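# Insert steel peg fully into the block's hole

## Task

Seat the steel peg completely in the block's hole so it stays there on its own after release; the block must never drift more than 1.5 cm from its starting spot (otherwise the attempt fails outright), and the grippers must release and back away at the end.

## Robot and tools

Setup: two arms, left_arm and right_arm, each with six revolute joints (waist, shoulder, elbow, wrist pitch, wrist yaw, wrist roll) and a parallel gripper. Two cameras are attached to the wrists: cam_left_wrist and cam_right_wrist, each giving 504x504 images. A loose object may occasionally get a brief external shove. Nothing may leave the table, and the arms must not collide or press against each other hard.

Scene frame used in result lines: origin on the table surface midway between the arms, +x pointing out over the table, +z up, and left_arm sitting on the +y side. The arm names do not correspond to image left or right. Each result's state line reports per arm end_effector_position (metres) and end_effector_quat_wxyz; the reported hand position can be somewhat wrong, especially at long reach. The end-effector point sits between the finger pads roughly 1 cm short of the tips; fingers extend along the gripper's +z and close along its y axis.

Tool execute_actions, argument actions: a list holding at most one item. An empty list just returns the current state. A wait is {"steps": N} with N up to 300 control steps (each 1/30 s), counted from the previous result and including your reply time; it commands nothing new. A motion is {"rows": [...], "steps": N} with 1 to 15 rows and N at most 15 (default 15). Each row is used for one control step; if there are fewer rows than steps, the final row repeats. Optional argument pictures (boolean) toggles camera images; by default images are included.

Row layout: exactly 14 numbers, each within [-1, 1], always covering both arms even if one is idle. Order: left_arm waist, shoulder, elbow, wrist pitch, wrist yaw, wrist roll, opening; then the same seven for right_arm.

Joint entries are offsets, not targets in absolute terms. They are measured from that arm's joint angles printed in the most recent result that included them (before any such result in the scene, and for the second or later call within a single reply, they are measured from the arm's configuration when the action begins). They are not cumulative across rows. Scaling: 1.0 equals 1.202 rad for waist, 1.258 for shoulder, 1.238 for elbow, 2.073 for wrist pitch, 2.022 for wrist yaw and for wrist roll. Joint ranges in radians: waist -2.618 to 3.054, shoulder 0.000 to 3.142, elbow 0.000 to 3.142, wrist pitch -1.571 to 1.571, wrist yaw -1.571 to 1.571, wrist roll -2.094 to 2.094. A call asking any joint to exceed its range outward by more than 0.036 rad is rejected and nothing is sent. True limits may differ from these by up to 0.036 rad; commands beyond the real limit are clipped there, and a "joint sent to its limit" note may appear (possibly about a previous, still-running action). Absence of that note does not prove more travel exists.

Opening entry is absolute: +1 fully open, -1 closed. grip_measured in results shows the finger opening on the same scale; Joint positions gives it in metres (0.094 m = fully open). Readings may be biased by about 1 mm per gripper, constant within a scene. Away from the extremes, the fingers go to where grip_measured equals your number. To hold something, command about 0.03 below its measured grip value for a firm hold, less for a gentle one. Pad force tops out near 50 to 62 N (lower on some grippers, and weaker on parts thinner than about 2 mm); first contact can spike.

Motion behaviour: joint speeds are capped; each step's target stays within a lead of the measured angle (0.202 rad waist, 0.258 shoulder, 0.238 elbow, 0.573 wrist pitch, 0.522 wrist yaw and roll), and targets that would move the gripper over 70 mm from its measured spot are pulled back proportionally. Big moves therefore need several calls. Sending zeros does not mean hold still: it drives back toward the reference angles, and arms can sag under zeros. To keep an arm steady, in a reply's first call command the offset back to the desired angles and use zeros in later calls, enlarging the correction while a joint still lags. Between calls the arms continue toward the last commanded target until motion essentially stops or a step is HELD; then only a new action resumes motion. Fingers keep opening or closing regardless.

Result messages: "joint command not followed" means a clearance check altered or blocked joint targets on some steps (other parts still ran). HELD marks steps where part or all of your row was not delivered. Joint positions and Joint velocities list, per arm, the six joints (rad, rad/s) then finger gap (m, m/s). MOTOR HOT appears from 75 °C; at 90 °C the arm halts for 10 s, and at 100 °C it goes limp and drops; these appear as OVER-TEMPERATURE FAULT. Avoid holding loads for long stretches, since heat builds even while you think.

Tool zoom_image: camera (cam_left_wrist or cam_right_wrist) and region [x0, y0, x1, y1] in pixels of that camera's latest image, top-left origin, at most 504 by 504, for a closer look.

Tool finished_scene: argument scene (integer 1 or 2), ends the current scene irreversibly and reports success. Call it only after the peg sits fully in the hole unaided and the grippers are open and withdrawn.

Good practice: grasp the peg gently, never push or drag the block, lower the peg slowly and align before pressing, avoid drops or slams, and keep movements smooth and economical.

Each tool is called after "Request:" as a command line: name --argument value for each argument, lists and objects as JSON in quotes; but a table of rows of numbers goes row by row, as --pt "numbers of a row", without its own name.

## Session

Request:
execute_actions --actions '[]'

Scene clock: 0.00 s of 4600.00 s.
left_arm: end_effector_position=(+0.3485, +0.1899, +0.3482) grip_measured=+1.000 end_effector_quat_wxyz=(+0.676, -0.261, +0.635, -0.266) | right_arm: end_effector_position=(+0.3885, -0.0116, +0.2264) grip_measured=+1.000 end_effector_quat_wxyz=(+0.335, +0.323, +0.872, +0.152)
Joint positions: left_arm=[-1.049  1.09   0.769  0.408 -0.869 -0.699  0.094] | right_arm=[ 0.634  2.246  2.37  -1.095  0.485  1.378  0.094]
Joint velocities: left_arm=[-0.017 -0.007 -0.002 -0.007 -0.051 -0.037  0.   ] | right_arm=[ 0.007  0.017  0.007 -0.037  0.095 -0.037  0.   ]

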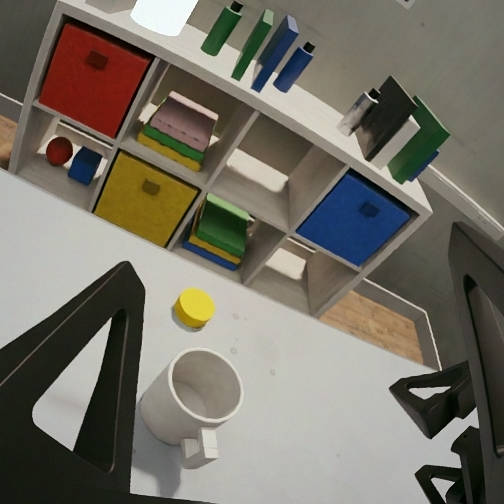

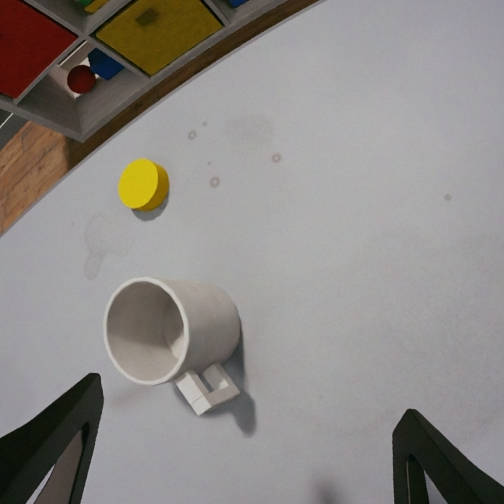

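Request:
execute_actions --actions '[{"rows":[[0.7,0.167,0.43,-0.82,0.43,0.346,1,-0.527,-0.752,-0.864,-0.1,-0.24,-0.68,1]]}]' --pictures false

Request:
execute_actions --actions '[{"steps":45}]'

Scene clock: 28.50 s of 4600.00 s.
left_arm: end_effector_position=(+0.3703, +0.3602, +0.2192) grip_measured=+1.000 end_effector_quat_wxyz=(+0.298, -0.025, +0.954, +0.032) | right_arm: end_effector_position=(+0.2754, -0.3083, +0.2402) grip_measured=+1.000 end_effector_quat_wxyz=(+0.223, +0.088, +0.970, +0.026)
Joint positions: left_arm=[-0.221  1.326  1.279 -0.92  -0.091 -0.05   0.094] | right_arm=[ 0.003  1.418  1.518 -1.224  0.073  0.356  0.094]
Joint velocities: left_arm=[ 0.379  0.017 -0.007 -2.381  0.344  0.271  0.   ] | right_arm=[-0.501 -2.244 -2.098 -0.256 -0.198 -2.132  0.   ]
Steps of this call (steps 1 to 90: nothing new was sent; then 25.00 s passed at rest; steps 91 to 105: all 15 steps of this action). Readings (joint positions):
91: left_arm=[-1.019 1.107 0.803 0.331 -0.803 -0.629] | right_arm=[0.620 2.220 2.332 -1.089 0.427 1.321]
92: left_arm=[-0.957 1.155 0.878 0.225 -0.703 -0.531] | right_arm=[0.600 2.178 2.269 -1.107 0.357 1.253]
94: left_arm=[-0.816 1.266 1.048 0.012 -0.494 -0.344] | right_arm=[0.531 2.086 2.153 -1.148 0.260 1.125]
98: left_arm=[-0.533 1.336 1.258 -0.387 -0.202 -0.145] | right_arm=[0.337 1.874 1.937 -1.190 0.148 0.868]
105: the state above

Scene clock: 30.00 s of 4600.00 s.
left_arm: end_effector_position=(+0.2892, +0.3512, +0.1820) grip_measured=+1.000 end_effector_quat_wxyz=(+0.122, +0.005, +0.993, +0.005) | right_arm: end_effector_position=(+0.2134, -0.3110, +0.1994) grip_measured=+1.000 end_effector_quat_wxyz=(+0.143, -0.082, +0.986, +0.010)
Joint positions: left_arm=[-0.209  1.326  1.279 -1.28  -0.012 -0.004  0.094] | right_arm=[-0.007  1.299  1.318 -1.302  0.008  0.014  0.094]
Joint velocities: left_arm=[-0.002 -0.007 -0.022  0.022 -0.007  0.007  0.   ] | right_arm=[-0.007 -0.002 -0.007  0.007  0.022 -0.022  0.   ]
Steps of this call (steps 1 to 45: the robot went on to your last target). Readings (joint positions):
1: left_arm=[-0.211 1.326 1.279 -0.996 -0.078 -0.041] | right_arm=[-0.007 1.348 1.449 -1.237 0.066 0.289]
2: left_arm=[-0.209 1.326 1.279 -1.061 -0.067 -0.034] | right_arm=[-0.007 1.297 1.397 -1.260 0.056 0.233]
4: left_arm=[-0.209 1.326 1.279 -1.151 -0.046 -0.022] | right_arm=[-0.007 1.264 1.346 -1.298 0.037 0.154]
8: left_arm=[-0.209 1.326 1.279 -1.235 -0.025 -0.011] | right_arm=[-0.007 1.292 1.320 -1.302 0.019 0.070]
45: the state above
All arms were judged still, so your last target was given up. Only a new action makes them travel on or press farther. Fingers that are still opening or closing keep moving.

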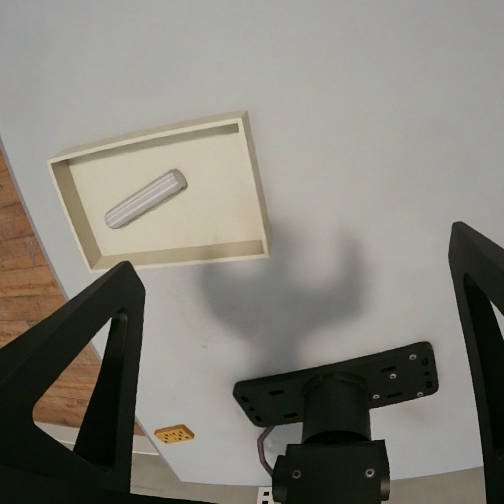

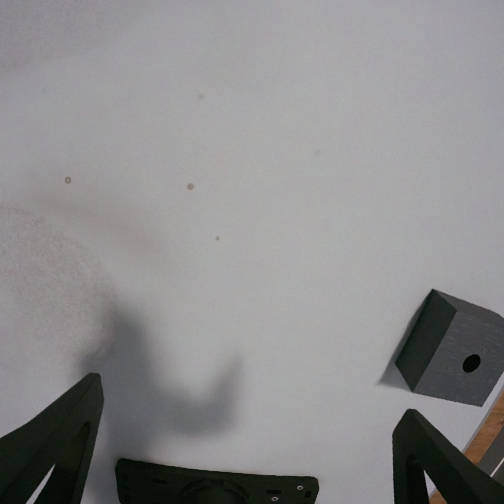

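Request:
execute_actions --actions '[{"rows":[[0.38,0.1,0,-0.05,0,0,1,-0.85,-0.1,0,-0.1,0,0,1]]}]' --pictures false

Request:
execute_actions --actions '[{"steps":20}]'

Scene clock: 61.40 s of 4600.00 s.
left_arm: end_effector_position=(+0.2470, +0.4640, +0.1433) grip_measured=+1.000 end_effector_quat_wxyz=(+0.001, -0.225, +0.974, +0.011) | right_arm: end_effector_position=(+0.0965, -0.5140, +0.2149) grip_measured=+1.000 end_effector_quat_wxyz=(+0.105, +0.403, +0.908, -0.055)
Joint positions: left_arm=[ 0.255  1.474  1.275 -1.365 -0.02  -0.003  0.094] | right_arm=[-1.009  1.176  1.318 -1.475  0.018  0.012  0.094]
Joint velocities: left_arm=[ 0.002 -0.007 -0.007 -0.007 -0.022 -0.022  0.   ] | right_arm=[-0.471 -0.012 -0.012 -0.066  0.051 -0.037  0.   ]
Steps of this call (steps 1 to 90: nothing new was sent; then 27.90 s passed at rest; steps 91 to 105: all 15 steps of this action). Readings (joint positions):
91: left_arm=[-0.180 1.339 1.282 -1.293 0.004 -0.002] | right_arm=[-0.036 1.290 1.318 -1.316 -0.009 0.012]
92: left_arm=[-0.119 1.359 1.284 -1.307 0.009 -0.001] | right_arm=[-0.102 1.273 1.318 -1.346 -0.012 0.012]
94: left_arm=[0.028 1.419 1.284 -1.324 0.005 -0.001] | right_arm=[-0.257 1.223 1.318 -1.393 -0.005 0.012]
98: left_arm=[0.247 1.474 1.275 -1.335 -0.017 -0.003] | right_arm=[-0.565 1.176 1.318 -1.451 0.005 0.012]
105: the state above

Scene clock: 62.07 s of 4600.00 s.
left_arm: end_effector_position=(+0.2458, +0.4634, +0.1433) grip_measured=+1.000 end_effector_quat_wxyz=(-0.002, -0.224, +0.974, +0.010) | right_arm: end_effector_position=(+0.0923, -0.5123, +0.2139) grip_measured=+1.000 end_effector_quat_wxyz=(+0.098, +0.408, +0.906, -0.051)
Joint positions: left_arm=[ 0.255  1.474  1.275 -1.37  -0.02  -0.003  0.094] | right_arm=[-1.021  1.176  1.318 -1.492  0.015  0.012  0.094]
Joint velocities: left_arm=[-0.002  0.012 -0.007  0.007  0.022  0.007  0.   ] | right_arm=[ 0.007 -0.007 -0.017 -0.066 -0.125  0.022  0.   ]
Steps of this call (steps 1 to 20: the robot went on to your last target). Readings (joint positions):
1: left_arm=[0.255 1.474 1.275 -1.366 -0.020 -0.003] | right_arm=[-1.019 1.176 1.318 -1.479 0.018 0.012]
2: left_arm=[0.255 1.474 1.275 -1.367 -0.020 -0.003] | right_arm=[-1.021 1.176 1.318 -1.482 0.018 0.012]
4: left_arm=[0.255 1.474 1.275 -1.368 -0.020 -0.003] | right_arm=[-1.021 1.176 1.318 -1.486 0.017 0.012]
8: left_arm=[0.255 1.474 1.275 -1.370 -0.020 -0.003] | right_arm=[-1.021 1.176 1.318 -1.490 0.016 0.012]
20: the state above

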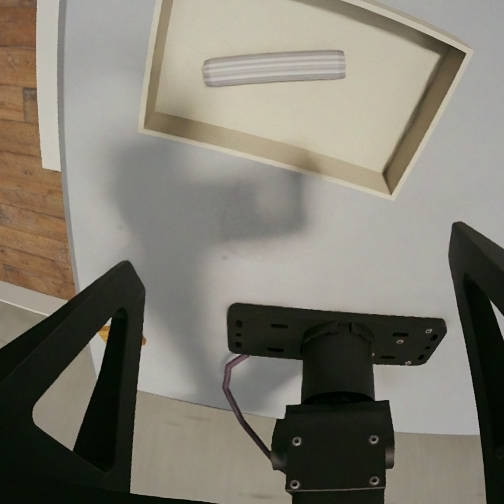

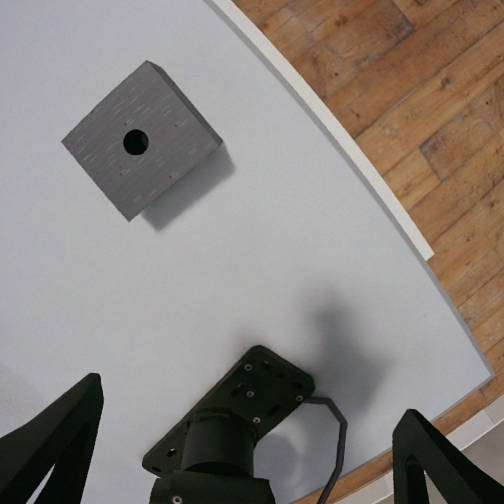

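Request:
execute_actions --actions '[{"rows":[[0,0.185,-0.028,0.137,0.01,0.76,1,0.3,0.2,0,0.02,0,0,1]]}]' --pictures false

Request:
execute_actions --actions '[{"steps":20}]'

Scene clock: 74.77 s of 4600.00 s.
left_arm: end_effector_position=(+0.2893, +0.4838, +0.0640) grip_measured=+1.000 end_effector_quat_wxyz=(-0.022, +0.425, +0.905, -0.013) | right_arm: end_effector_position=(+0.1667, -0.4675, +0.1632) grip_measured=+1.000 end_effector_quat_wxyz=(+0.005, +0.240, +0.971, -0.007)
Joint positions: left_arm=[ 0.255  1.736  1.228 -1.109 -0.017  1.327  0.094] | right_arm=[-0.659  1.439  1.323 -1.441  0.012  0.014  0.094]
Joint velocities: left_arm=[-0.002 -0.007  0.007  0.081  0.051  1.341  0.   ] | right_arm=[-0.002 -0.032 -0.012  0.007 -0.066  0.022  0.   ]
Steps of this call (steps 1 to 15: the robot went on to your last target; steps 16 to 90: nothing new was sent; then 9.20 s passed at rest; steps 91 to 105: all 15 steps of this action). Readings (joint positions):
91: left_arm=[0.255 1.490 1.274 -1.357 -0.020 0.061] | right_arm=[-0.990 1.199 1.322 -1.498 0.030 0.014]
92: left_arm=[0.255 1.521 1.274 -1.324 -0.019 0.145] | right_arm=[-0.926 1.240 1.329 -1.497 0.032 0.014]
94: left_arm=[0.255 1.621 1.271 -1.244 -0.018 0.338] | right_arm=[-0.787 1.356 1.330 -1.475 0.031 0.014]
98: left_arm=[0.255 1.739 1.233 -1.141 -0.017 0.738] | right_arm=[-0.660 1.471 1.324 -1.440 0.011 0.014]
105: the state above

Scene clock: 75.43 s of 4600.00 s.
left_arm: end_effector_position=(+0.2919, +0.4850, +0.0638) grip_measured=+1.000 end_effector_quat_wxyz=(-0.017, +0.512, +0.859, -0.010) | right_arm: end_effector_position=(+0.1667, -0.4675, +0.1632) grip_measured=+1.000 end_effector_quat_wxyz=(+0.005, +0.240, +0.971, -0.007)
Joint positions: left_arm=[ 0.255  1.736  1.228 -1.098 -0.017  1.525  0.094] | right_arm=[-0.659  1.439  1.323 -1.441  0.012  0.014  0.094]
Joint velocities: left_arm=[-0.012 -0.007  0.007 -0.007  0.066  0.037  0.   ] | right_arm=[-0.017 -0.002 -0.007 -0.022  0.007  0.007  0.   ]
Steps of this call (steps 1 to 20: the robot went on to your last target). Readings (joint positions):
1: left_arm=[0.255 1.736 1.228 -1.107 -0.017 1.368] | right_arm=[-0.659 1.439 1.323 -1.441 0.012 0.014]
2: left_arm=[0.255 1.736 1.228 -1.106 -0.017 1.400] | right_arm=[-0.659 1.439 1.323 -1.441 0.012 0.014]
4: left_arm=[0.255 1.736 1.228 -1.103 -0.017 1.447] | right_arm=[-0.659 1.439 1.323 -1.441 0.012 0.014]
8: left_arm=[0.255 1.736 1.228 -1.100 -0.017 1.495] | right_arm=[-0.659 1.439 1.323 -1.441 0.012 0.014]
20: the state above

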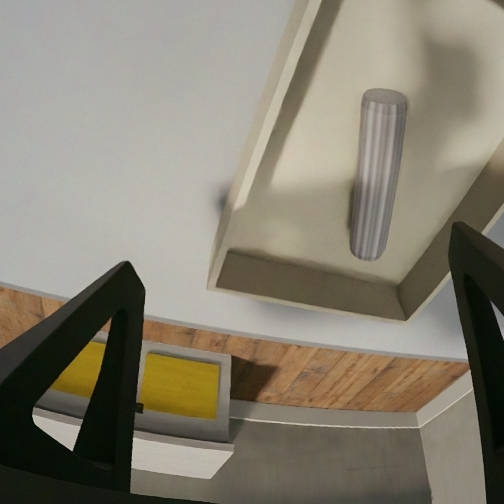

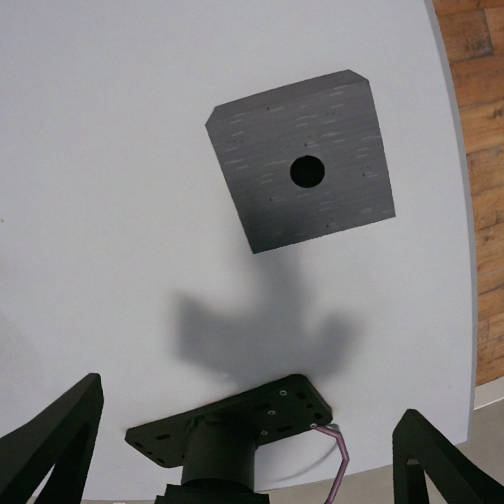

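Request:
execute_actions --actions '[{"rows":[[0,-0.06,-0.06,0.03,0.01,0,0.2,0,0,0,0,0,0,1],[0,-0.12,-0.12,0.03,0.01,0,0.2,0,0,0,0,0,0,1],[0,-0.12,-0.12,0.03,0.01,0,0.2,0,0,0,0,0,0,1],[0,-0.12,-0.12,0.03,0.01,0,0.2,0,0,0,0,0,0,1],[0,-0.12,-0.14,0.04,0.01,0,0.2,0,0,0,0,0,0,1],[0,-0.125,-0.16,0.05,0.01,0,0.2,0,0,0,0,0,0,1],[0,-0.125,-0.185,0.066,0.01,0,0.2,0,0,0,0,0,0,1]]}]'

Scene clock: 96.27 s of 4600.00 s.
left_arm: end_effector_position=(+0.2580, +0.4685, +0.0463) grip_measured=+0.203 end_effector_quat_wxyz=(-0.010, +0.513, +0.858, -0.000) | right_arm: end_effector_position=(+0.1667, -0.4675, +0.1632) grip_measured=+1.000 end_effector_quat_wxyz=(+0.005, +0.240, +0.971, -0.007)
Joint positions: left_arm=[ 0.255  1.595  1.    -0.987 -0.017  1.527  0.057] | right_arm=[-0.659  1.439  1.323 -1.441  0.012  0.014  0.094]
Joint velocities: left_arm=[ 0.002  0.012 -0.012  0.095 -0.095  0.007  0.001] | right_arm=[ 0.007  0.012 -0.012 -0.007  0.022  0.037  0.   ]
Steps of this call (steps 1 to 15: the robot went on to your last target; steps 16 to 90: nothing new was sent; then 17.33 s passed at rest; steps 91 to 105: all 15 steps of this action). Readings (joint positions):
91: left_arm=[0.255 1.729 1.215 -1.083 -0.017 1.528] | right_arm=[-0.659 1.439 1.323 -1.441 0.012 0.014]
92: left_arm=[0.255 1.704 1.181 -1.056 -0.017 1.527] | right_arm=[-0.659 1.439 1.323 -1.441 0.012 0.014]
94: left_arm=[0.255 1.643 1.109 -1.049 -0.017 1.527] | right_arm=[-0.659 1.439 1.323 -1.441 0.012 0.014]
98: left_arm=[0.255 1.595 1.032 -1.022 -0.017 1.527] | right_arm=[-0.659 1.439 1.323 -1.441 0.012 0.014]
105: the state above

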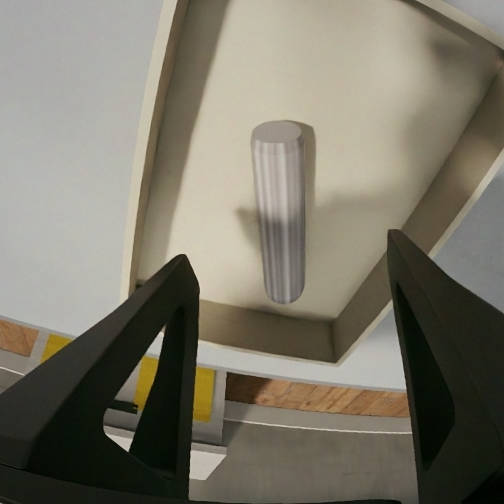

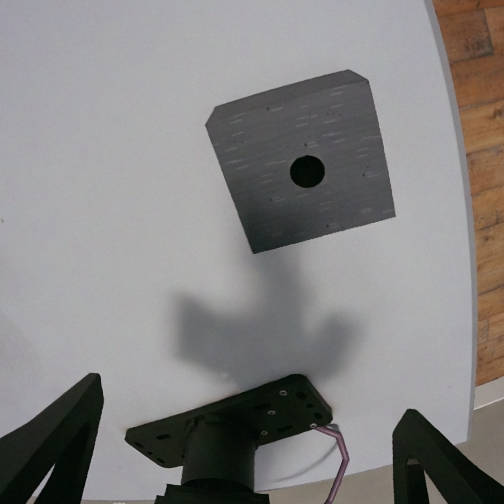

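Request:
execute_actions --actions '[{"rows":[[0,0,0,0,0,0,-0.1,0,0,0,0,0,0,1],[0,0,0,0,0,0,-0.1,0,0,0,0,0,0,1],[0,0,0,0,0,0,-0.1,0,0,0,0,0,0,1],[0,0.01,-0.03,0.03,0,0,-0.1,0,0,0,0,0,0,1],[0,0.01,-0.03,0.03,0,0,-0.1,0,0,0,0,0,0,1],[0,0.02,-0.055,0.062,0,0,-0.1,0,0,0,0,0,0,1]]}]'

Scene clock: 106.80 s of 4600.00 s.
left_arm: end_effector_position=(+0.2597, +0.4693, +0.0263) grip_measured=-0.097 end_effector_quat_wxyz=(-0.004, +0.513, +0.858, +0.008) | right_arm: end_effector_position=(+0.1667, -0.4675, +0.1632) grip_measured=+1.000 end_effector_quat_wxyz=(+0.005, +0.240, +0.971, -0.007)
Joint positions: left_arm=[ 0.255  1.615  0.934 -0.881 -0.017  1.527  0.042] | right_arm=[-0.659  1.439  1.323 -1.441  0.012  0.014  0.094]
Joint velocities: left_arm=[ 0.032  0.002  0.012  0.051  0.022 -0.007  0.   ] | right_arm=[-0.012  0.002 -0.002 -0.037  0.022 -0.037  0.   ]
Steps of this call (steps 1 to 30: the robot went on to your last target; steps 31 to 90: nothing new was sent; then 7.03 s passed at rest; steps 91 to 105: all 15 steps of this action). Readings (joint positions):
91: left_arm=[0.255 1.595 1.000 -0.972 -0.017 1.527] | right_arm=[-0.659 1.439 1.323 -1.441 0.012 0.014]
92: left_arm=[0.255 1.595 1.000 -0.972 -0.017 1.527] | right_arm=[-0.659 1.439 1.323 -1.441 0.012 0.014]
94: left_arm=[0.255 1.595 0.995 -0.966 -0.017 1.527] | right_arm=[-0.659 1.439 1.323 -1.441 0.012 0.014]
98: left_arm=[0.255 1.602 0.951 -0.914 -0.017 1.527] | right_arm=[-0.659 1.439 1.323 -1.441 0.012 0.014]
105: the state above

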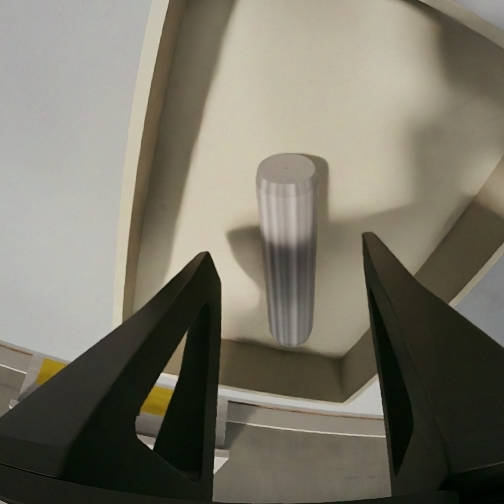

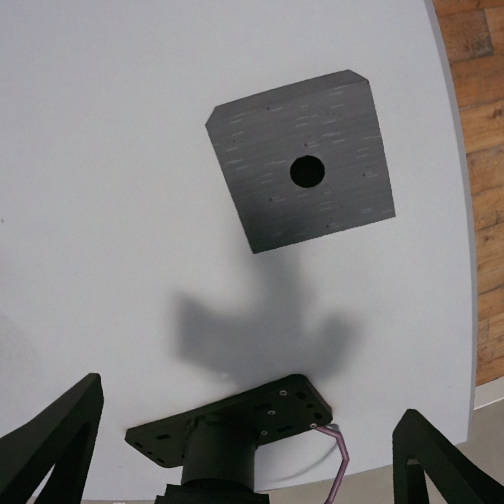

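Request:
execute_actions --actions '[{"rows":[[0,0,-0.02,0.018,0,0,-0.1,0,0,0,0,0,0,1],[0,0,-0.02,0.018,0,0,-0.1,0,0,0,0,0,0,1],[0,0,-0.02,0.018,0,0,-0.2,0,0,0,0,0,0,1],[0,0,-0.02,0.018,0,0,-0.3,0,0,0,0,0,0,1],[0,0,-0.02,0.018,0,0,-0.4,0,0,0,0,0,0,1],[0,0,-0.02,0.018,0,0,-0.5,0,0,0,0,0,0,1],[0,0,-0.02,0.018,0,0,-0.6,0,0,0,0,0,0,1],[0,0,-0.02,0.018,0,0,-0.7,0,0,0,0,0,0,1]]}]'

Request:
execute_actions --actions '[{"steps":10}]' --pictures false

Scene clock: 117.40 s of 4600.00 s.
left_arm: end_effector_position=(+0.2594, +0.4692, +0.0223) grip_measured=-0.692 end_effector_quat_wxyz=(-0.003, +0.513, +0.858, +0.011) | right_arm: end_effector_position=(+0.1667, -0.4675, +0.1632) grip_measured=+1.000 end_effector_quat_wxyz=(+0.005, +0.240, +0.971, -0.007)
Joint positions: left_arm=[ 0.255  1.615  0.916 -0.857 -0.017  1.527  0.014] | right_arm=[-0.659  1.439  1.323 -1.441  0.012  0.014  0.094]
Joint velocities: left_arm=[-0.002 -0.007 -0.017  0.037  0.007 -0.007  0.   ] | right_arm=[-0.007  0.012 -0.017  0.007  0.022 -0.022  0.   ]
Steps of this call (steps 1 to 30: the robot went on to your last target; steps 31 to 90: nothing new was sent; then 7.10 s passed at rest; steps 91 to 105: all 15 steps of this action). Readings (joint positions):
91: left_arm=[0.255 1.615 0.931 -0.866 -0.017 1.527] | right_arm=[-0.659 1.439 1.323 -1.441 0.012 0.014]
92: left_arm=[0.255 1.615 0.928 -0.862 -0.017 1.527] | right_arm=[-0.659 1.439 1.323 -1.441 0.012 0.014]
94: left_arm=[0.255 1.615 0.920 -0.860 -0.017 1.527] | right_arm=[-0.659 1.439 1.323 -1.441 0.012 0.014]
98: left_arm=[0.255 1.615 0.916 -0.858 -0.017 1.527] | right_arm=[-0.659 1.439 1.323 -1.441 0.012 0.014]
105: the state above

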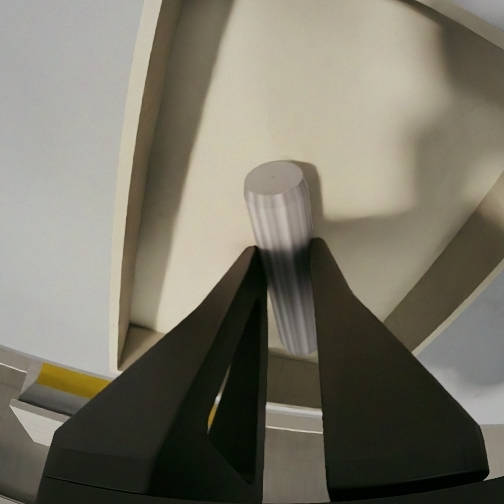

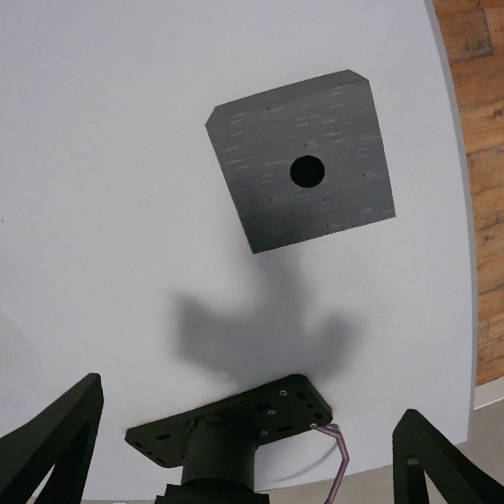

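Scene clock: 117.73 s of 4600.00 s.
left_arm: end_effector_position=(+0.2594, +0.4692, +0.0223) grip_measured=-0.692 end_effector_quat_wxyz=(-0.003, +0.513, +0.858, +0.011) | right_arm: end_effector_position=(+0.1667, -0.4675, +0.1632) grip_measured=+1.000 end_effector_quat_wxyz=(+0.005, +0.240, +0.971, -0.007)
Joint positions: left_arm=[ 0.255  1.615  0.916 -0.857 -0.017  1.527  0.014] | right_arm=[-0.659  1.439  1.323 -1.441  0.012  0.014  0.094]
Joint velocities: left_arm=[-0.007 -0.007 -0.007 -0.095 -0.007  0.022 -0.001] | right_arm=[ 0.007 -0.012 -0.007 -0.022  0.037  0.037  0.   ]
Steps of this call (steps 1 to 10: the robot went on to your last target). Readings (joint positions):
1: left_arm=[0.255 1.615 0.916 -0.857 -0.017 1.527] | right_arm=[-0.659 1.439 1.323 -1.441 0.012 0.014]
2: left_arm=[0.255 1.615 0.916 -0.857 -0.017 1.527] | right_arm=[-0.659 1.439 1.323 -1.441 0.012 0.014]
4: left_arm=[0.255 1.615 0.916 -0.857 -0.017 1.527] | right_arm=[-0.659 1.439 1.323 -1.441 0.012 0.014]
8: left_arm=[0.255 1.615 0.916 -0.857 -0.017 1.527] | right_arm=[-0.659 1.439 1.323 -1.441 0.012 0.014]
10: the state above

Request:
execute_actions --actions '[{"rows":[[0,0,0,0,0,0,-0.74,0,0,0,0,0,0,1],[0,0,0,0,0,0,-0.74,0,0,0,0,0,0,1],[0,0,0,0,0,0,-0.74,0,0,0,0,0,0,1],[0,-0.03,0.05,-0.04,0,0,-0.74,0,0,0,0,0,0,1],[0,-0.06,0.1,-0.09,0,0,-0.74,0,0,0,0,0,0,1],[0,-0.09,0.15,-0.13,0,0,-0.74,0,0,0,0,0,0,1],[0,-0.12,0.25,-0.2,0,0,-0.74,0,0,0,0,0,0,1]]}]'

Request:
execute_actions --actions '[{"rows":[[-0.7,0,-0.2,0.7,0,-0.755,-0.74,0,0,0,0,0,0,1]]}]' --pictures false

Request:
execute_actions --actions '[{"steps":25}]'

Scene clock: 135.77 s of 4600.00 s.
left_arm: end_effector_position=(+0.2765, +0.4775, +0.1390) grip_measured=-0.737 end_effector_quat_wxyz=(+0.036, +0.511, +0.856, +0.070) | right_arm: end_effector_position=(+0.1667, -0.4675, +0.1632) grip_measured=+1.000 end_effector_quat_wxyz=(+0.005, +0.240, +0.971, -0.007)
Joint positions: left_arm=[ 0.255  1.456  1.23  -1.189 -0.017  1.527  0.012] | right_arm=[-0.659  1.439  1.323 -1.441  0.012  0.014  0.094]
Joint velocities: left_arm=[-0.017  0.002 -0.017 -0.52   0.037 -0.051 -0.001] | right_arm=[ 0.007  0.002 -0.007 -0.037 -0.022 -0.037  0.   ]
Steps of this call (steps 1 to 15: the robot went on to your last target; steps 16 to 90: nothing new was sent; then 14.53 s passed at rest; steps 91 to 105: all 15 steps of this action). Readings (joint positions):
91: left_arm=[0.255 1.615 0.916 -0.857 -0.017 1.527] | right_arm=[-0.659 1.439 1.323 -1.441 0.012 0.014]
92: left_arm=[0.255 1.615 0.916 -0.857 -0.017 1.527] | right_arm=[-0.659 1.439 1.323 -1.441 0.012 0.014]
94: left_arm=[0.255 1.615 0.922 -0.866 -0.017 1.527] | right_arm=[-0.659 1.439 1.323 -1.441 0.012 0.014]
98: left_arm=[0.255 1.568 1.070 -1.040 -0.017 1.527] | right_arm=[-0.659 1.439 1.323 -1.441 0.012 0.014]
105: the state above

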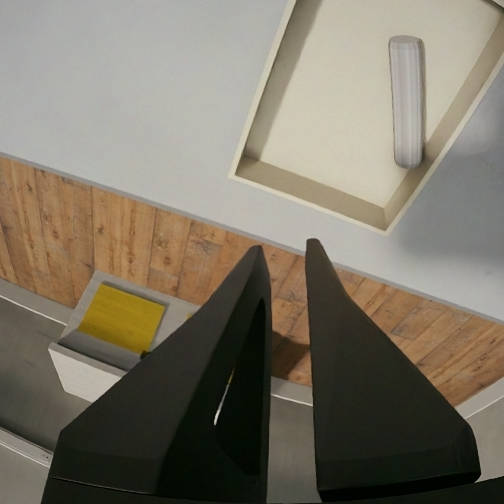

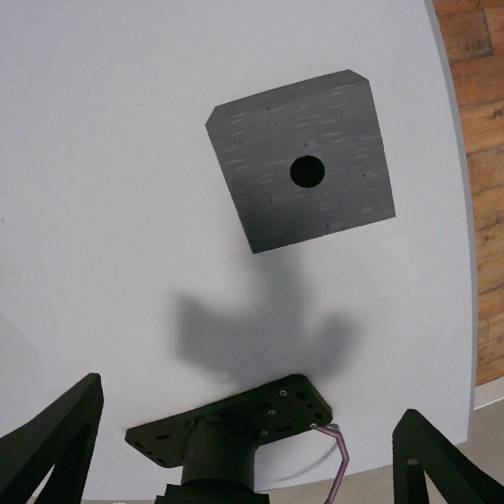

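Scene clock: 136.27 s of 4600.00 s.
left_arm: end_effector_position=(+0.4467, +0.2632, +0.1603) grip_measured=-0.737 end_effector_quat_wxyz=(+0.418, +0.346, +0.835, +0.090) | right_arm: end_effector_position=(+0.1667, -0.4675, +0.1632) grip_measured=+1.000 end_effector_quat_wxyz=(+0.005, +0.240, +0.971, -0.007)
Joint positions: left_arm=[-0.419  1.473  0.979 -0.194 -0.034  0.577  0.012] | right_arm=[-0.659  1.439  1.323 -1.441  0.012  0.014  0.094]
Joint velocities: left_arm=[-1.126 -0.007 -0.017  1.516  0.007 -1.604 -0.001] | right_arm=[ 0.022 -0.002 -0.012  0.037 -0.007 -0.066  0.   ]
Steps of this call (steps 1 to 15: all 15 steps of this action). Readings (joint positions):
1: left_arm=[0.234 1.450 1.195 -1.134 -0.029 1.462] | right_arm=[-0.659 1.439 1.323 -1.441 0.012 0.014]
2: left_arm=[0.189 1.442 1.141 -1.038 -0.036 1.381] | right_arm=[-0.659 1.439 1.323 -1.441 0.012 0.014]
4: left_arm=[0.074 1.452 1.049 -0.870 -0.036 1.226] | right_arm=[-0.659 1.439 1.323 -1.441 0.012 0.014]
8: left_arm=[-0.127 1.473 0.981 -0.611 -0.034 0.969] | right_arm=[-0.659 1.439 1.323 -1.441 0.012 0.014]
15: the state above

Scene clock: 137.10 s of 4600.00 s.
left_arm: end_effector_position=(+0.4685, +0.1698, +0.2551) grip_measured=-0.737 end_effector_quat_wxyz=(+0.601, +0.156, +0.776, -0.112) | right_arm: end_effector_position=(+0.1667, -0.4675, +0.1632) grip_measured=+1.000 end_effector_quat_wxyz=(+0.005, +0.240, +0.971, -0.007)
Joint positions: left_arm=[-0.593  1.473  0.979  0.238 -0.016  0.01   0.012] | right_arm=[-0.659  1.439  1.323 -1.441  0.012  0.014  0.094]
Joint velocities: left_arm=[-0.012  0.007  0.002 -0.037  0.051 -0.022 -0.   ] | right_arm=[-0.017  0.007  0.012  0.007 -0.037 -0.037  0.   ]
Steps of this call (steps 1 to 25: the robot went on to your last target). Readings (joint positions):
1: left_arm=[-0.460 1.473 0.979 -0.138 -0.034 0.512] | right_arm=[-0.659 1.439 1.323 -1.441 0.012 0.014]
2: left_arm=[-0.500 1.473 0.979 -0.081 -0.033 0.437] | right_arm=[-0.659 1.439 1.323 -1.441 0.012 0.014]
4: left_arm=[-0.564 1.473 0.979 0.032 -0.026 0.289] | right_arm=[-0.659 1.439 1.323 -1.441 0.012 0.014]
8: left_arm=[-0.594 1.473 0.979 0.167 -0.016 0.123] | right_arm=[-0.659 1.439 1.323 -1.441 0.012 0.014]
25: the state above

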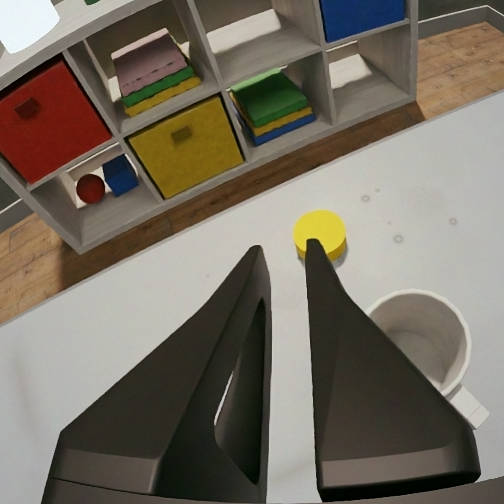

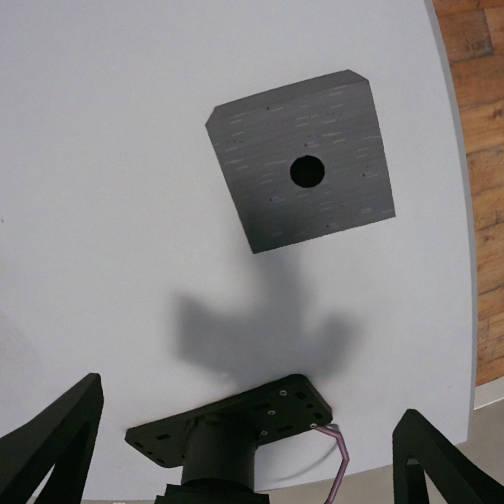

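Request:
execute_actions --actions '[{"rows":[[0.712,0,0.15,-0.7,0,0.75,-0.1,0,0,0,0,0,0,1]]}]' --pictures false

Request:
execute_actions --actions '[{"steps":25}]' --pictures false

Request:
execute_actions --actions '[{"rows":[[0,0.04,-0.07,0.06,0,0,-0.1,0,0,0,0,0,0,1],[0,0.04,-0.07,0.06,0,0,-0.1,0,0,0,0,0,0,1],[0,0.085,-0.14,0.12,0,0,-0.1,0,0,0,0,0,0,1]]}]'

Scene clock: 146.13 s of 4600.00 s.
left_arm: end_effector_position=(+0.3564, +0.4637, +0.1287) grip_measured=-0.103 end_effector_quat_wxyz=(+0.160, +0.344, +0.915, +0.138) | right_arm: end_effector_position=(+0.1667, -0.4675, +0.1632) grip_measured=+1.000 end_effector_quat_wxyz=(+0.005, +0.240, +0.971, -0.007)
Joint positions: left_arm=[ 0.121  1.478  1.133 -0.799 -0.016  1.039  0.042] | right_arm=[-0.659  1.439  1.323 -1.441  0.012  0.014  0.094]
Joint velocities: left_arm=[ 1.512 -0.002 -0.007 -1.883 -0.125  2.132 -0.001] | right_arm=[ 0.007  0.002 -0.012  0.007  0.007 -0.051  0.   ]
Steps of this call (steps 1 to 30: the robot went on to your last target; steps 31 to 90: nothing new was sent; then 5.53 s passed at rest; steps 91 to 105: all 15 steps of this action). Readings (joint positions):
91: left_arm=[-0.573 1.473 1.007 0.162 -0.002 0.080] | right_arm=[-0.659 1.439 1.323 -1.441 0.012 0.014]
92: left_arm=[-0.534 1.477 1.045 0.066 0.006 0.165] | right_arm=[-0.659 1.439 1.323 -1.441 0.012 0.014]
94: left_arm=[-0.429 1.478 1.100 -0.083 0.005 0.314] | right_arm=[-0.659 1.439 1.323 -1.441 0.012 0.014]
98: left_arm=[-0.226 1.478 1.133 -0.332 -0.004 0.573] | right_arm=[-0.659 1.439 1.323 -1.441 0.012 0.014]
105: the state above

Scene clock: 146.97 s of 4600.00 s.
left_arm: end_effector_position=(+0.2505, +0.4726, +0.1070) grip_measured=-0.103 end_effector_quat_wxyz=(-0.004, +0.503, +0.864, +0.024) | right_arm: end_effector_position=(+0.1667, -0.4675, +0.1632) grip_measured=+1.000 end_effector_quat_wxyz=(+0.005, +0.240, +0.971, -0.007)
Joint positions: left_arm=[ 0.27   1.478  1.134 -1.191 -0.034  1.52   0.042] | right_arm=[-0.659  1.439  1.323 -1.441  0.012  0.014  0.094]
Joint velocities: left_arm=[-0.022 -0.002  0.002 -0.066  0.022  0.037 -0.   ] | right_arm=[ 0.007  0.007  0.012 -0.037 -0.051 -0.022  0.   ]
Steps of this call (steps 1 to 25: the robot went on to your last target). Readings (joint positions):
1: left_arm=[0.174 1.478 1.134 -0.867 -0.017 1.125] | right_arm=[-0.659 1.439 1.323 -1.441 0.012 0.014]
2: left_arm=[0.221 1.478 1.134 -0.932 -0.022 1.204] | right_arm=[-0.659 1.439 1.323 -1.441 0.012 0.014]
4: left_arm=[0.270 1.478 1.134 -1.036 -0.033 1.320] | right_arm=[-0.659 1.439 1.323 -1.441 0.012 0.014]
8: left_arm=[0.270 1.478 1.134 -1.138 -0.034 1.440] | right_arm=[-0.659 1.439 1.323 -1.441 0.012 0.014]
25: the state above

Scene clock: 147.47 s of 4600.00 s.
left_arm: end_effector_position=(+0.2434, +0.4690, +0.0330) grip_measured=-0.103 end_effector_quat_wxyz=(-0.027, +0.503, +0.864, -0.011) | right_arm: end_effector_position=(+0.1667, -0.4675, +0.1632) grip_measured=+1.000 end_effector_quat_wxyz=(+0.005, +0.240, +0.971, -0.007)
Joint positions: left_arm=[ 0.27   1.602  0.948 -0.964 -0.034  1.52   0.042] | right_arm=[-0.659  1.439  1.323 -1.441  0.012  0.014  0.094]
Joint velocities: left_arm=[-0.012  0.002  0.002  0.066  0.007 -0.037  0.001] | right_arm=[ 0.017 -0.002 -0.022  0.037 -0.037 -0.007  0.   ]
Steps of this call (steps 1 to 15: all 15 steps of this action). Readings (joint positions):
1: left_arm=[0.270 1.480 1.123 -1.174 -0.034 1.520] | right_arm=[-0.659 1.439 1.323 -1.441 0.012 0.014]
2: left_arm=[0.270 1.483 1.104 -1.149 -0.034 1.520] | right_arm=[-0.659 1.439 1.323 -1.441 0.012 0.014]
4: left_arm=[0.270 1.514 1.038 -1.075 -0.034 1.520] | right_arm=[-0.659 1.439 1.323 -1.441 0.012 0.014]
8: left_arm=[0.270 1.598 0.952 -1.008 -0.034 1.520] | right_arm=[-0.659 1.439 1.323 -1.441 0.012 0.014]
15: the state above

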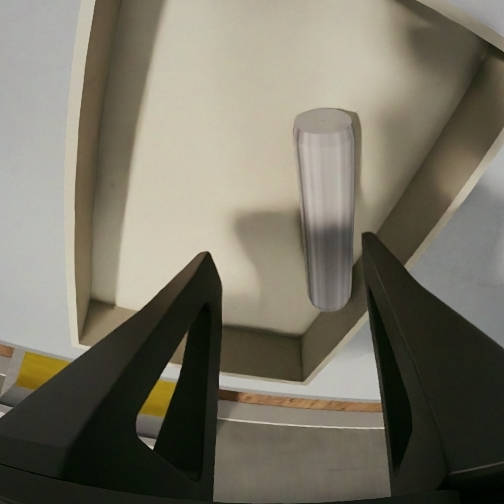

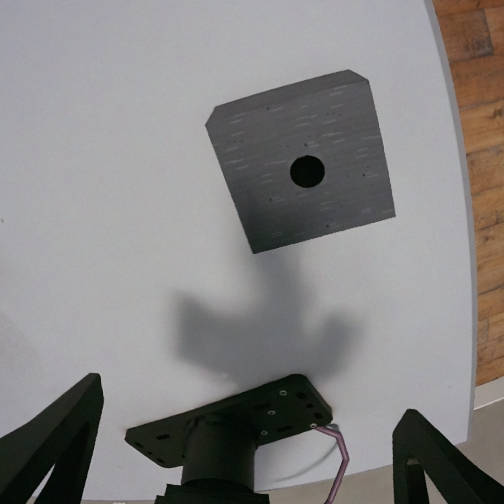

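Request:
execute_actions --actions '[{"rows":[[0,-0.08,0,0,0.01,0,-0.3,0,0,0,0,0,0,1],[0,-0.08,0,0,0.01,0,-0.3,0,0,0,0,0,0,1],[0,-0.08,0,0,0.01,0,-0.3,0,0,0,0,0,0,1],[-0.072,-0.08,-0.02,-0.004,0.015,0.04,-0.3,0,0,0,0,0,0,1]]}]'

Scene clock: 156.77 s of 4600.00 s.
left_arm: end_effector_position=(+0.2559, +0.4487, +0.0475) grip_measured=-0.297 end_effector_quat_wxyz=(-0.001, +0.569, +0.822, +0.017) | right_arm: end_effector_position=(+0.1667, -0.4675, +0.1632) grip_measured=+1.000 end_effector_quat_wxyz=(+0.005, +0.240, +0.971, -0.007)
Joint positions: left_arm=[ 0.185  1.519  0.929 -0.955 -0.02   1.59   0.033] | right_arm=[-0.659  1.439  1.323 -1.441  0.012  0.014  0.094]
Joint velocities: left_arm=[ 0.017 -0.022 -0.007 -0.037 -0.051  0.022 -0.001] | right_arm=[-0.007  0.007  0.002  0.081  0.007 -0.007  0.   ]
Steps of this call (steps 1 to 30: the robot went on to your last target; steps 31 to 90: nothing new was sent; then 5.80 s passed at rest; steps 91 to 105: all 15 steps of this action). Readings (joint positions):
91: left_arm=[0.270 1.594 0.946 -0.953 -0.034 1.520] | right_arm=[-0.659 1.439 1.323 -1.441 0.012 0.014]
92: left_arm=[0.270 1.578 0.944 -0.953 -0.034 1.520] | right_arm=[-0.659 1.439 1.323 -1.441 0.012 0.014]
94: left_arm=[0.260 1.542 0.944 -0.953 -0.036 1.531] | right_arm=[-0.659 1.439 1.323 -1.441 0.012 0.014]
98: left_arm=[0.188 1.519 0.942 -0.954 -0.022 1.569] | right_arm=[-0.659 1.439 1.323 -1.441 0.012 0.014]
105: the state above

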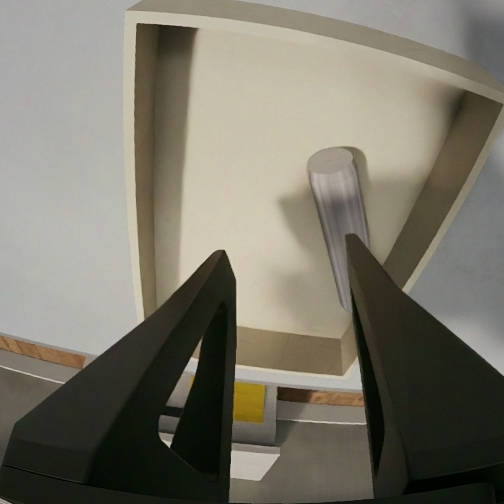

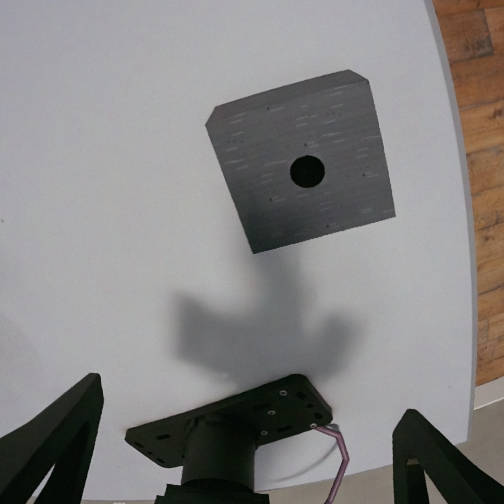

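Request:
execute_actions --actions '[{"rows":[[0,-0.055,-0.038,-0.018,0,-0.085,-0.3,0,0,0,0,0,0,1]]}]'

Scene clock: 170.33 s of 4600.00 s.
left_arm: end_effector_position=(+0.2418, +0.4431, +0.0471) grip_measured=-0.297 end_effector_quat_wxyz=(-0.005, +0.501, +0.865, +0.010) | right_arm: end_effector_position=(+0.1667, -0.4675, +0.1632) grip_measured=+1.000 end_effector_quat_wxyz=(+0.005, +0.240, +0.971, -0.007)
Joint positions: left_arm=[ 0.185  1.476  0.888 -0.973 -0.02   1.429  0.033] | right_arm=[-0.659  1.439  1.323 -1.441  0.012  0.014  0.094]
Joint velocities: left_arm=[-0.007  0.002  0.002  0.11   0.022 -0.095 -0.001] | right_arm=[ 0.007 -0.022 -0.007 -0.007 -0.051 -0.066  0.   ]
Steps of this call (steps 1 to 15: the robot went on to your last target; steps 16 to 90: nothing new was sent; then 10.07 s passed at rest; steps 91 to 105: all 15 steps of this action). Readings (joint positions):
91: left_arm=[0.185 1.513 0.923 -0.953 -0.020 1.567] | right_arm=[-0.659 1.439 1.323 -1.441 0.012 0.014]
92: left_arm=[0.185 1.502 0.912 -0.954 -0.020 1.538] | right_arm=[-0.659 1.439 1.323 -1.441 0.012 0.014]
94: left_arm=[0.185 1.482 0.894 -0.964 -0.020 1.497] | right_arm=[-0.659 1.439 1.323 -1.441 0.012 0.014]
98: left_arm=[0.185 1.476 0.888 -0.973 -0.020 1.453] | right_arm=[-0.659 1.439 1.323 -1.441 0.012 0.014]
105: the state above

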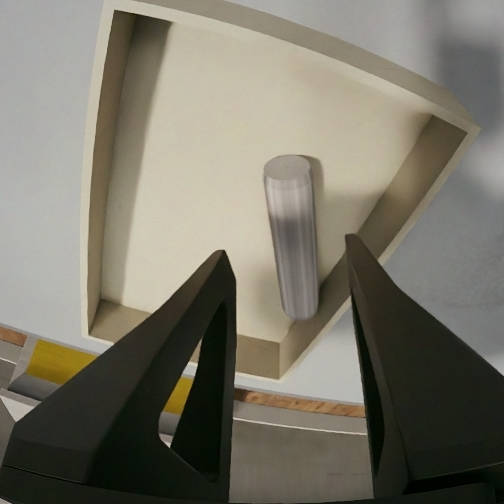

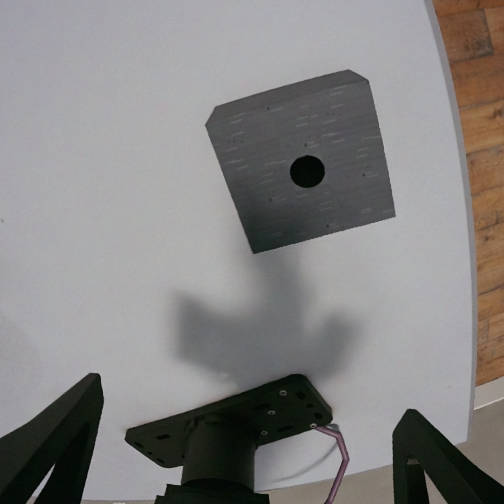

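Request:
execute_actions --actions '[{"rows":[[0,0.01,-0.025,0.025,0,0,-0.3,0,0,0,0,0,0,1],[0,0.01,-0.025,0.025,0,0,-0.3,0,0,0,0,0,0,1],[0,0.02,-0.05,0.05,0,0,-0.3,0,0,0,0,0,0,1],[0,0.02,-0.05,0.05,0,0,-0.3,0,0,0,0,0,0,1],[0,0.03,-0.082,0.072,0,0,-0.3,0,0,0,0,0,0,1]]}]'

Scene clock: 179.33 s of 4600.00 s.
left_arm: end_effector_position=(+0.2361, +0.4408, +0.0171) grip_measured=-0.297 end_effector_quat_wxyz=(-0.006, +0.499, +0.867, +0.008) | right_arm: end_effector_position=(+0.1667, -0.4675, +0.1632) grip_measured=+1.000 end_effector_quat_wxyz=(+0.005, +0.240, +0.971, -0.007)
Joint positions: left_arm=[ 0.185  1.508  0.788 -0.845 -0.02   1.424  0.033] | right_arm=[-0.659  1.439  1.323 -1.441  0.012  0.014  0.094]
Joint velocities: left_arm=[-0.032 -0.012  0.002  0.081 -0.11   0.007 -0.001] | right_arm=[-0.022 -0.012  0.002 -0.022  0.037  0.051  0.   ]
Steps of this call (steps 1 to 15: the robot went on to your last target; steps 16 to 90: nothing new was sent; then 5.50 s passed at rest; steps 91 to 105: all 15 steps of this action). Readings (joint positions):
91: left_arm=[0.185 1.476 0.885 -0.967 -0.020 1.424] | right_arm=[-0.659 1.439 1.323 -1.441 0.012 0.014]
92: left_arm=[0.185 1.476 0.879 -0.958 -0.020 1.424] | right_arm=[-0.659 1.439 1.323 -1.441 0.012 0.014]
94: left_arm=[0.185 1.478 0.856 -0.929 -0.020 1.424] | right_arm=[-0.659 1.439 1.323 -1.441 0.012 0.014]
98: left_arm=[0.185 1.502 0.797 -0.874 -0.020 1.424] | right_arm=[-0.659 1.439 1.323 -1.441 0.012 0.014]
105: the state above

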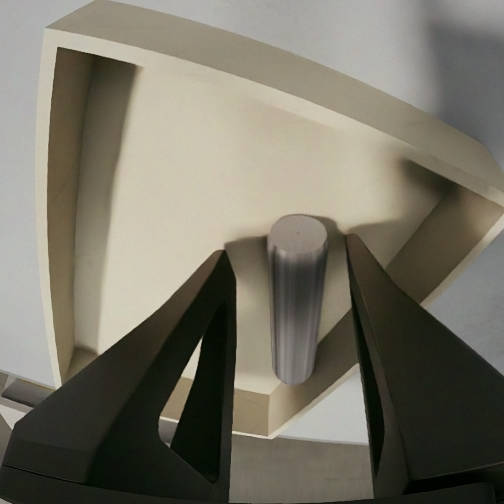

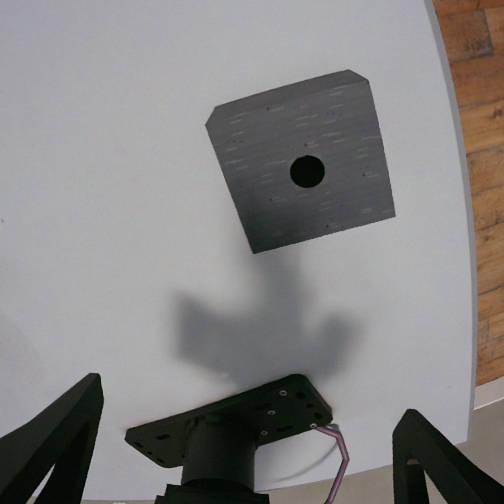

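Request:
execute_actions --actions '[{"rows":[[0.02,0,-0.01,0.005,0,0,-0.35,0,0,0,0,0,0,1],[0.03,0,-0.01,0.005,0,0,-0.35,0,0,0,0,0,0,1],[0.045,0,-0.01,0.005,0,0,-0.4,0,0,0,0,0,0,1],[0.06,0,-0.01,0.005,0,0,-0.4,0,0,0,0,0,0,1],[0.075,0,-0.01,0.005,0,0.02,-0.4,0,0,0,0,0,0,1],[0.085,0,-0.01,0.005,0,0.03,-0.4,0,0,0,0,0,0,1]]}]'

Request:
execute_actions --actions '[{"rows":[[0,0,0,0,0,0,-0.5,0,0,0,0,0,0,1],[0,0,0,0,0,0,-0.55,0,0,0,0,0,0,1],[0,0,0,0,0,0,-0.6,0,0,0,0,0,0,1],[0,0,0,0,0,0,-0.65,0,0,0,0,0,0,1],[0,0,0,0,0,0,-0.73,0,0,0,0,0,0,1]]}]'

Scene clock: 190.13 s of 4600.00 s.
left_arm: end_effector_position=(+0.2282, +0.4622, +0.0171) grip_measured=-0.397 end_effector_quat_wxyz=(-0.005, +0.478, +0.878, +0.012) | right_arm: end_effector_position=(+0.1667, -0.4675, +0.1632) grip_measured=+1.000 end_effector_quat_wxyz=(+0.005, +0.240, +0.971, -0.007)
Joint positions: left_arm=[ 0.282  1.508  0.788 -0.836 -0.022  1.474  0.028] | right_arm=[-0.659  1.439  1.323 -1.441  0.012  0.014  0.094]
Joint velocities: left_arm=[-0.012 -0.002 -0.007 -0.007  0.051  0.037  0.   ] | right_arm=[-0.002 -0.007 -0.032  0.007  0.095 -0.007  0.   ]
Steps of this call (steps 1 to 15: the robot went on to your last target; steps 16 to 90: nothing new was sent; then 7.30 s passed at rest; steps 91 to 105: all 15 steps of this action). Readings (joint positions):
91: left_arm=[0.187 1.508 0.788 -0.836 -0.020 1.424] | right_arm=[-0.659 1.439 1.323 -1.441 0.012 0.014]
92: left_arm=[0.194 1.508 0.788 -0.836 -0.020 1.424] | right_arm=[-0.659 1.439 1.323 -1.441 0.012 0.014]
94: left_arm=[0.219 1.508 0.788 -0.836 -0.020 1.424] | right_arm=[-0.659 1.439 1.323 -1.441 0.012 0.014]
98: left_arm=[0.278 1.508 0.788 -0.836 -0.022 1.453] | right_arm=[-0.659 1.439 1.323 -1.441 0.012 0.014]
105: the state above

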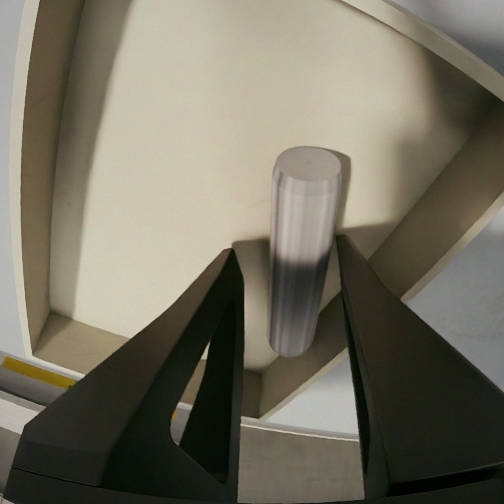

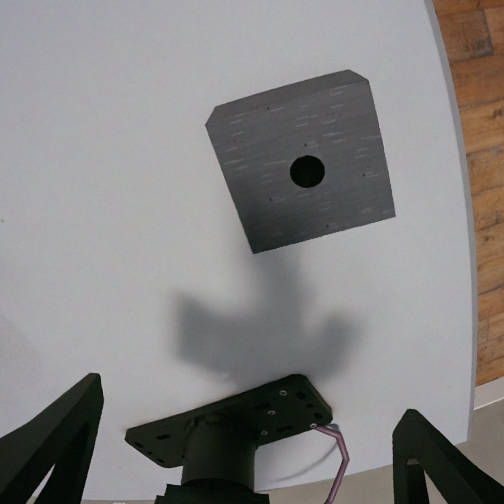

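Scene clock: 190.63 s of 4600.00 s.
left_arm: end_effector_position=(+0.2283, +0.4623, +0.0171) grip_measured=-0.700 end_effector_quat_wxyz=(-0.005, +0.478, +0.878, +0.012) | right_arm: end_effector_position=(+0.1667, -0.4675, +0.1632) grip_measured=+1.000 end_effector_quat_wxyz=(+0.005, +0.240, +0.971, -0.007)
Joint positions: left_arm=[ 0.282  1.508  0.788 -0.836 -0.023  1.474  0.014] | right_arm=[-0.659  1.439  1.323 -1.441  0.012  0.014  0.094]
Joint velocities: left_arm=[ 0.002  0.007 -0.017 -0.007 -0.022 -0.022  0.001] | right_arm=[-0.007 -0.017  0.007 -0.007 -0.037  0.022  0.   ]
Steps of this call (steps 1 to 15: all 15 steps of this action). Readings (joint positions):
1: left_arm=[0.282 1.508 0.788 -0.836 -0.022 1.474] | right_arm=[-0.659 1.439 1.323 -1.441 0.012 0.014]
2: left_arm=[0.282 1.508 0.788 -0.836 -0.022 1.474] | right_arm=[-0.659 1.439 1.323 -1.441 0.012 0.014]
4: left_arm=[0.282 1.508 0.788 -0.836 -0.023 1.474] | right_arm=[-0.659 1.439 1.323 -1.441 0.012 0.014]
8: left_arm=[0.282 1.508 0.788 -0.836 -0.023 1.474] | right_arm=[-0.659 1.439 1.323 -1.441 0.012 0.014]
15: the state above

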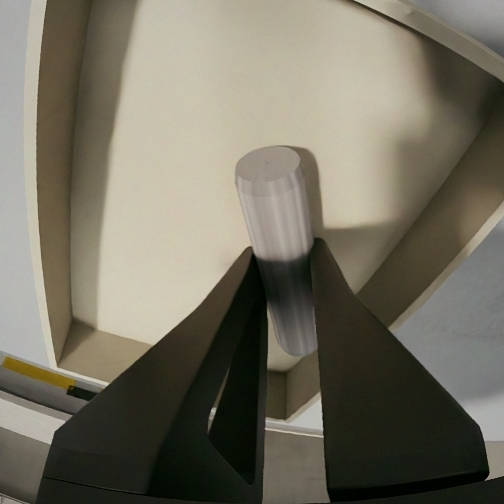

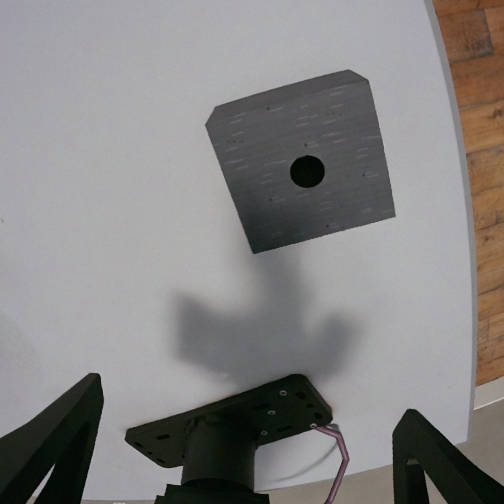

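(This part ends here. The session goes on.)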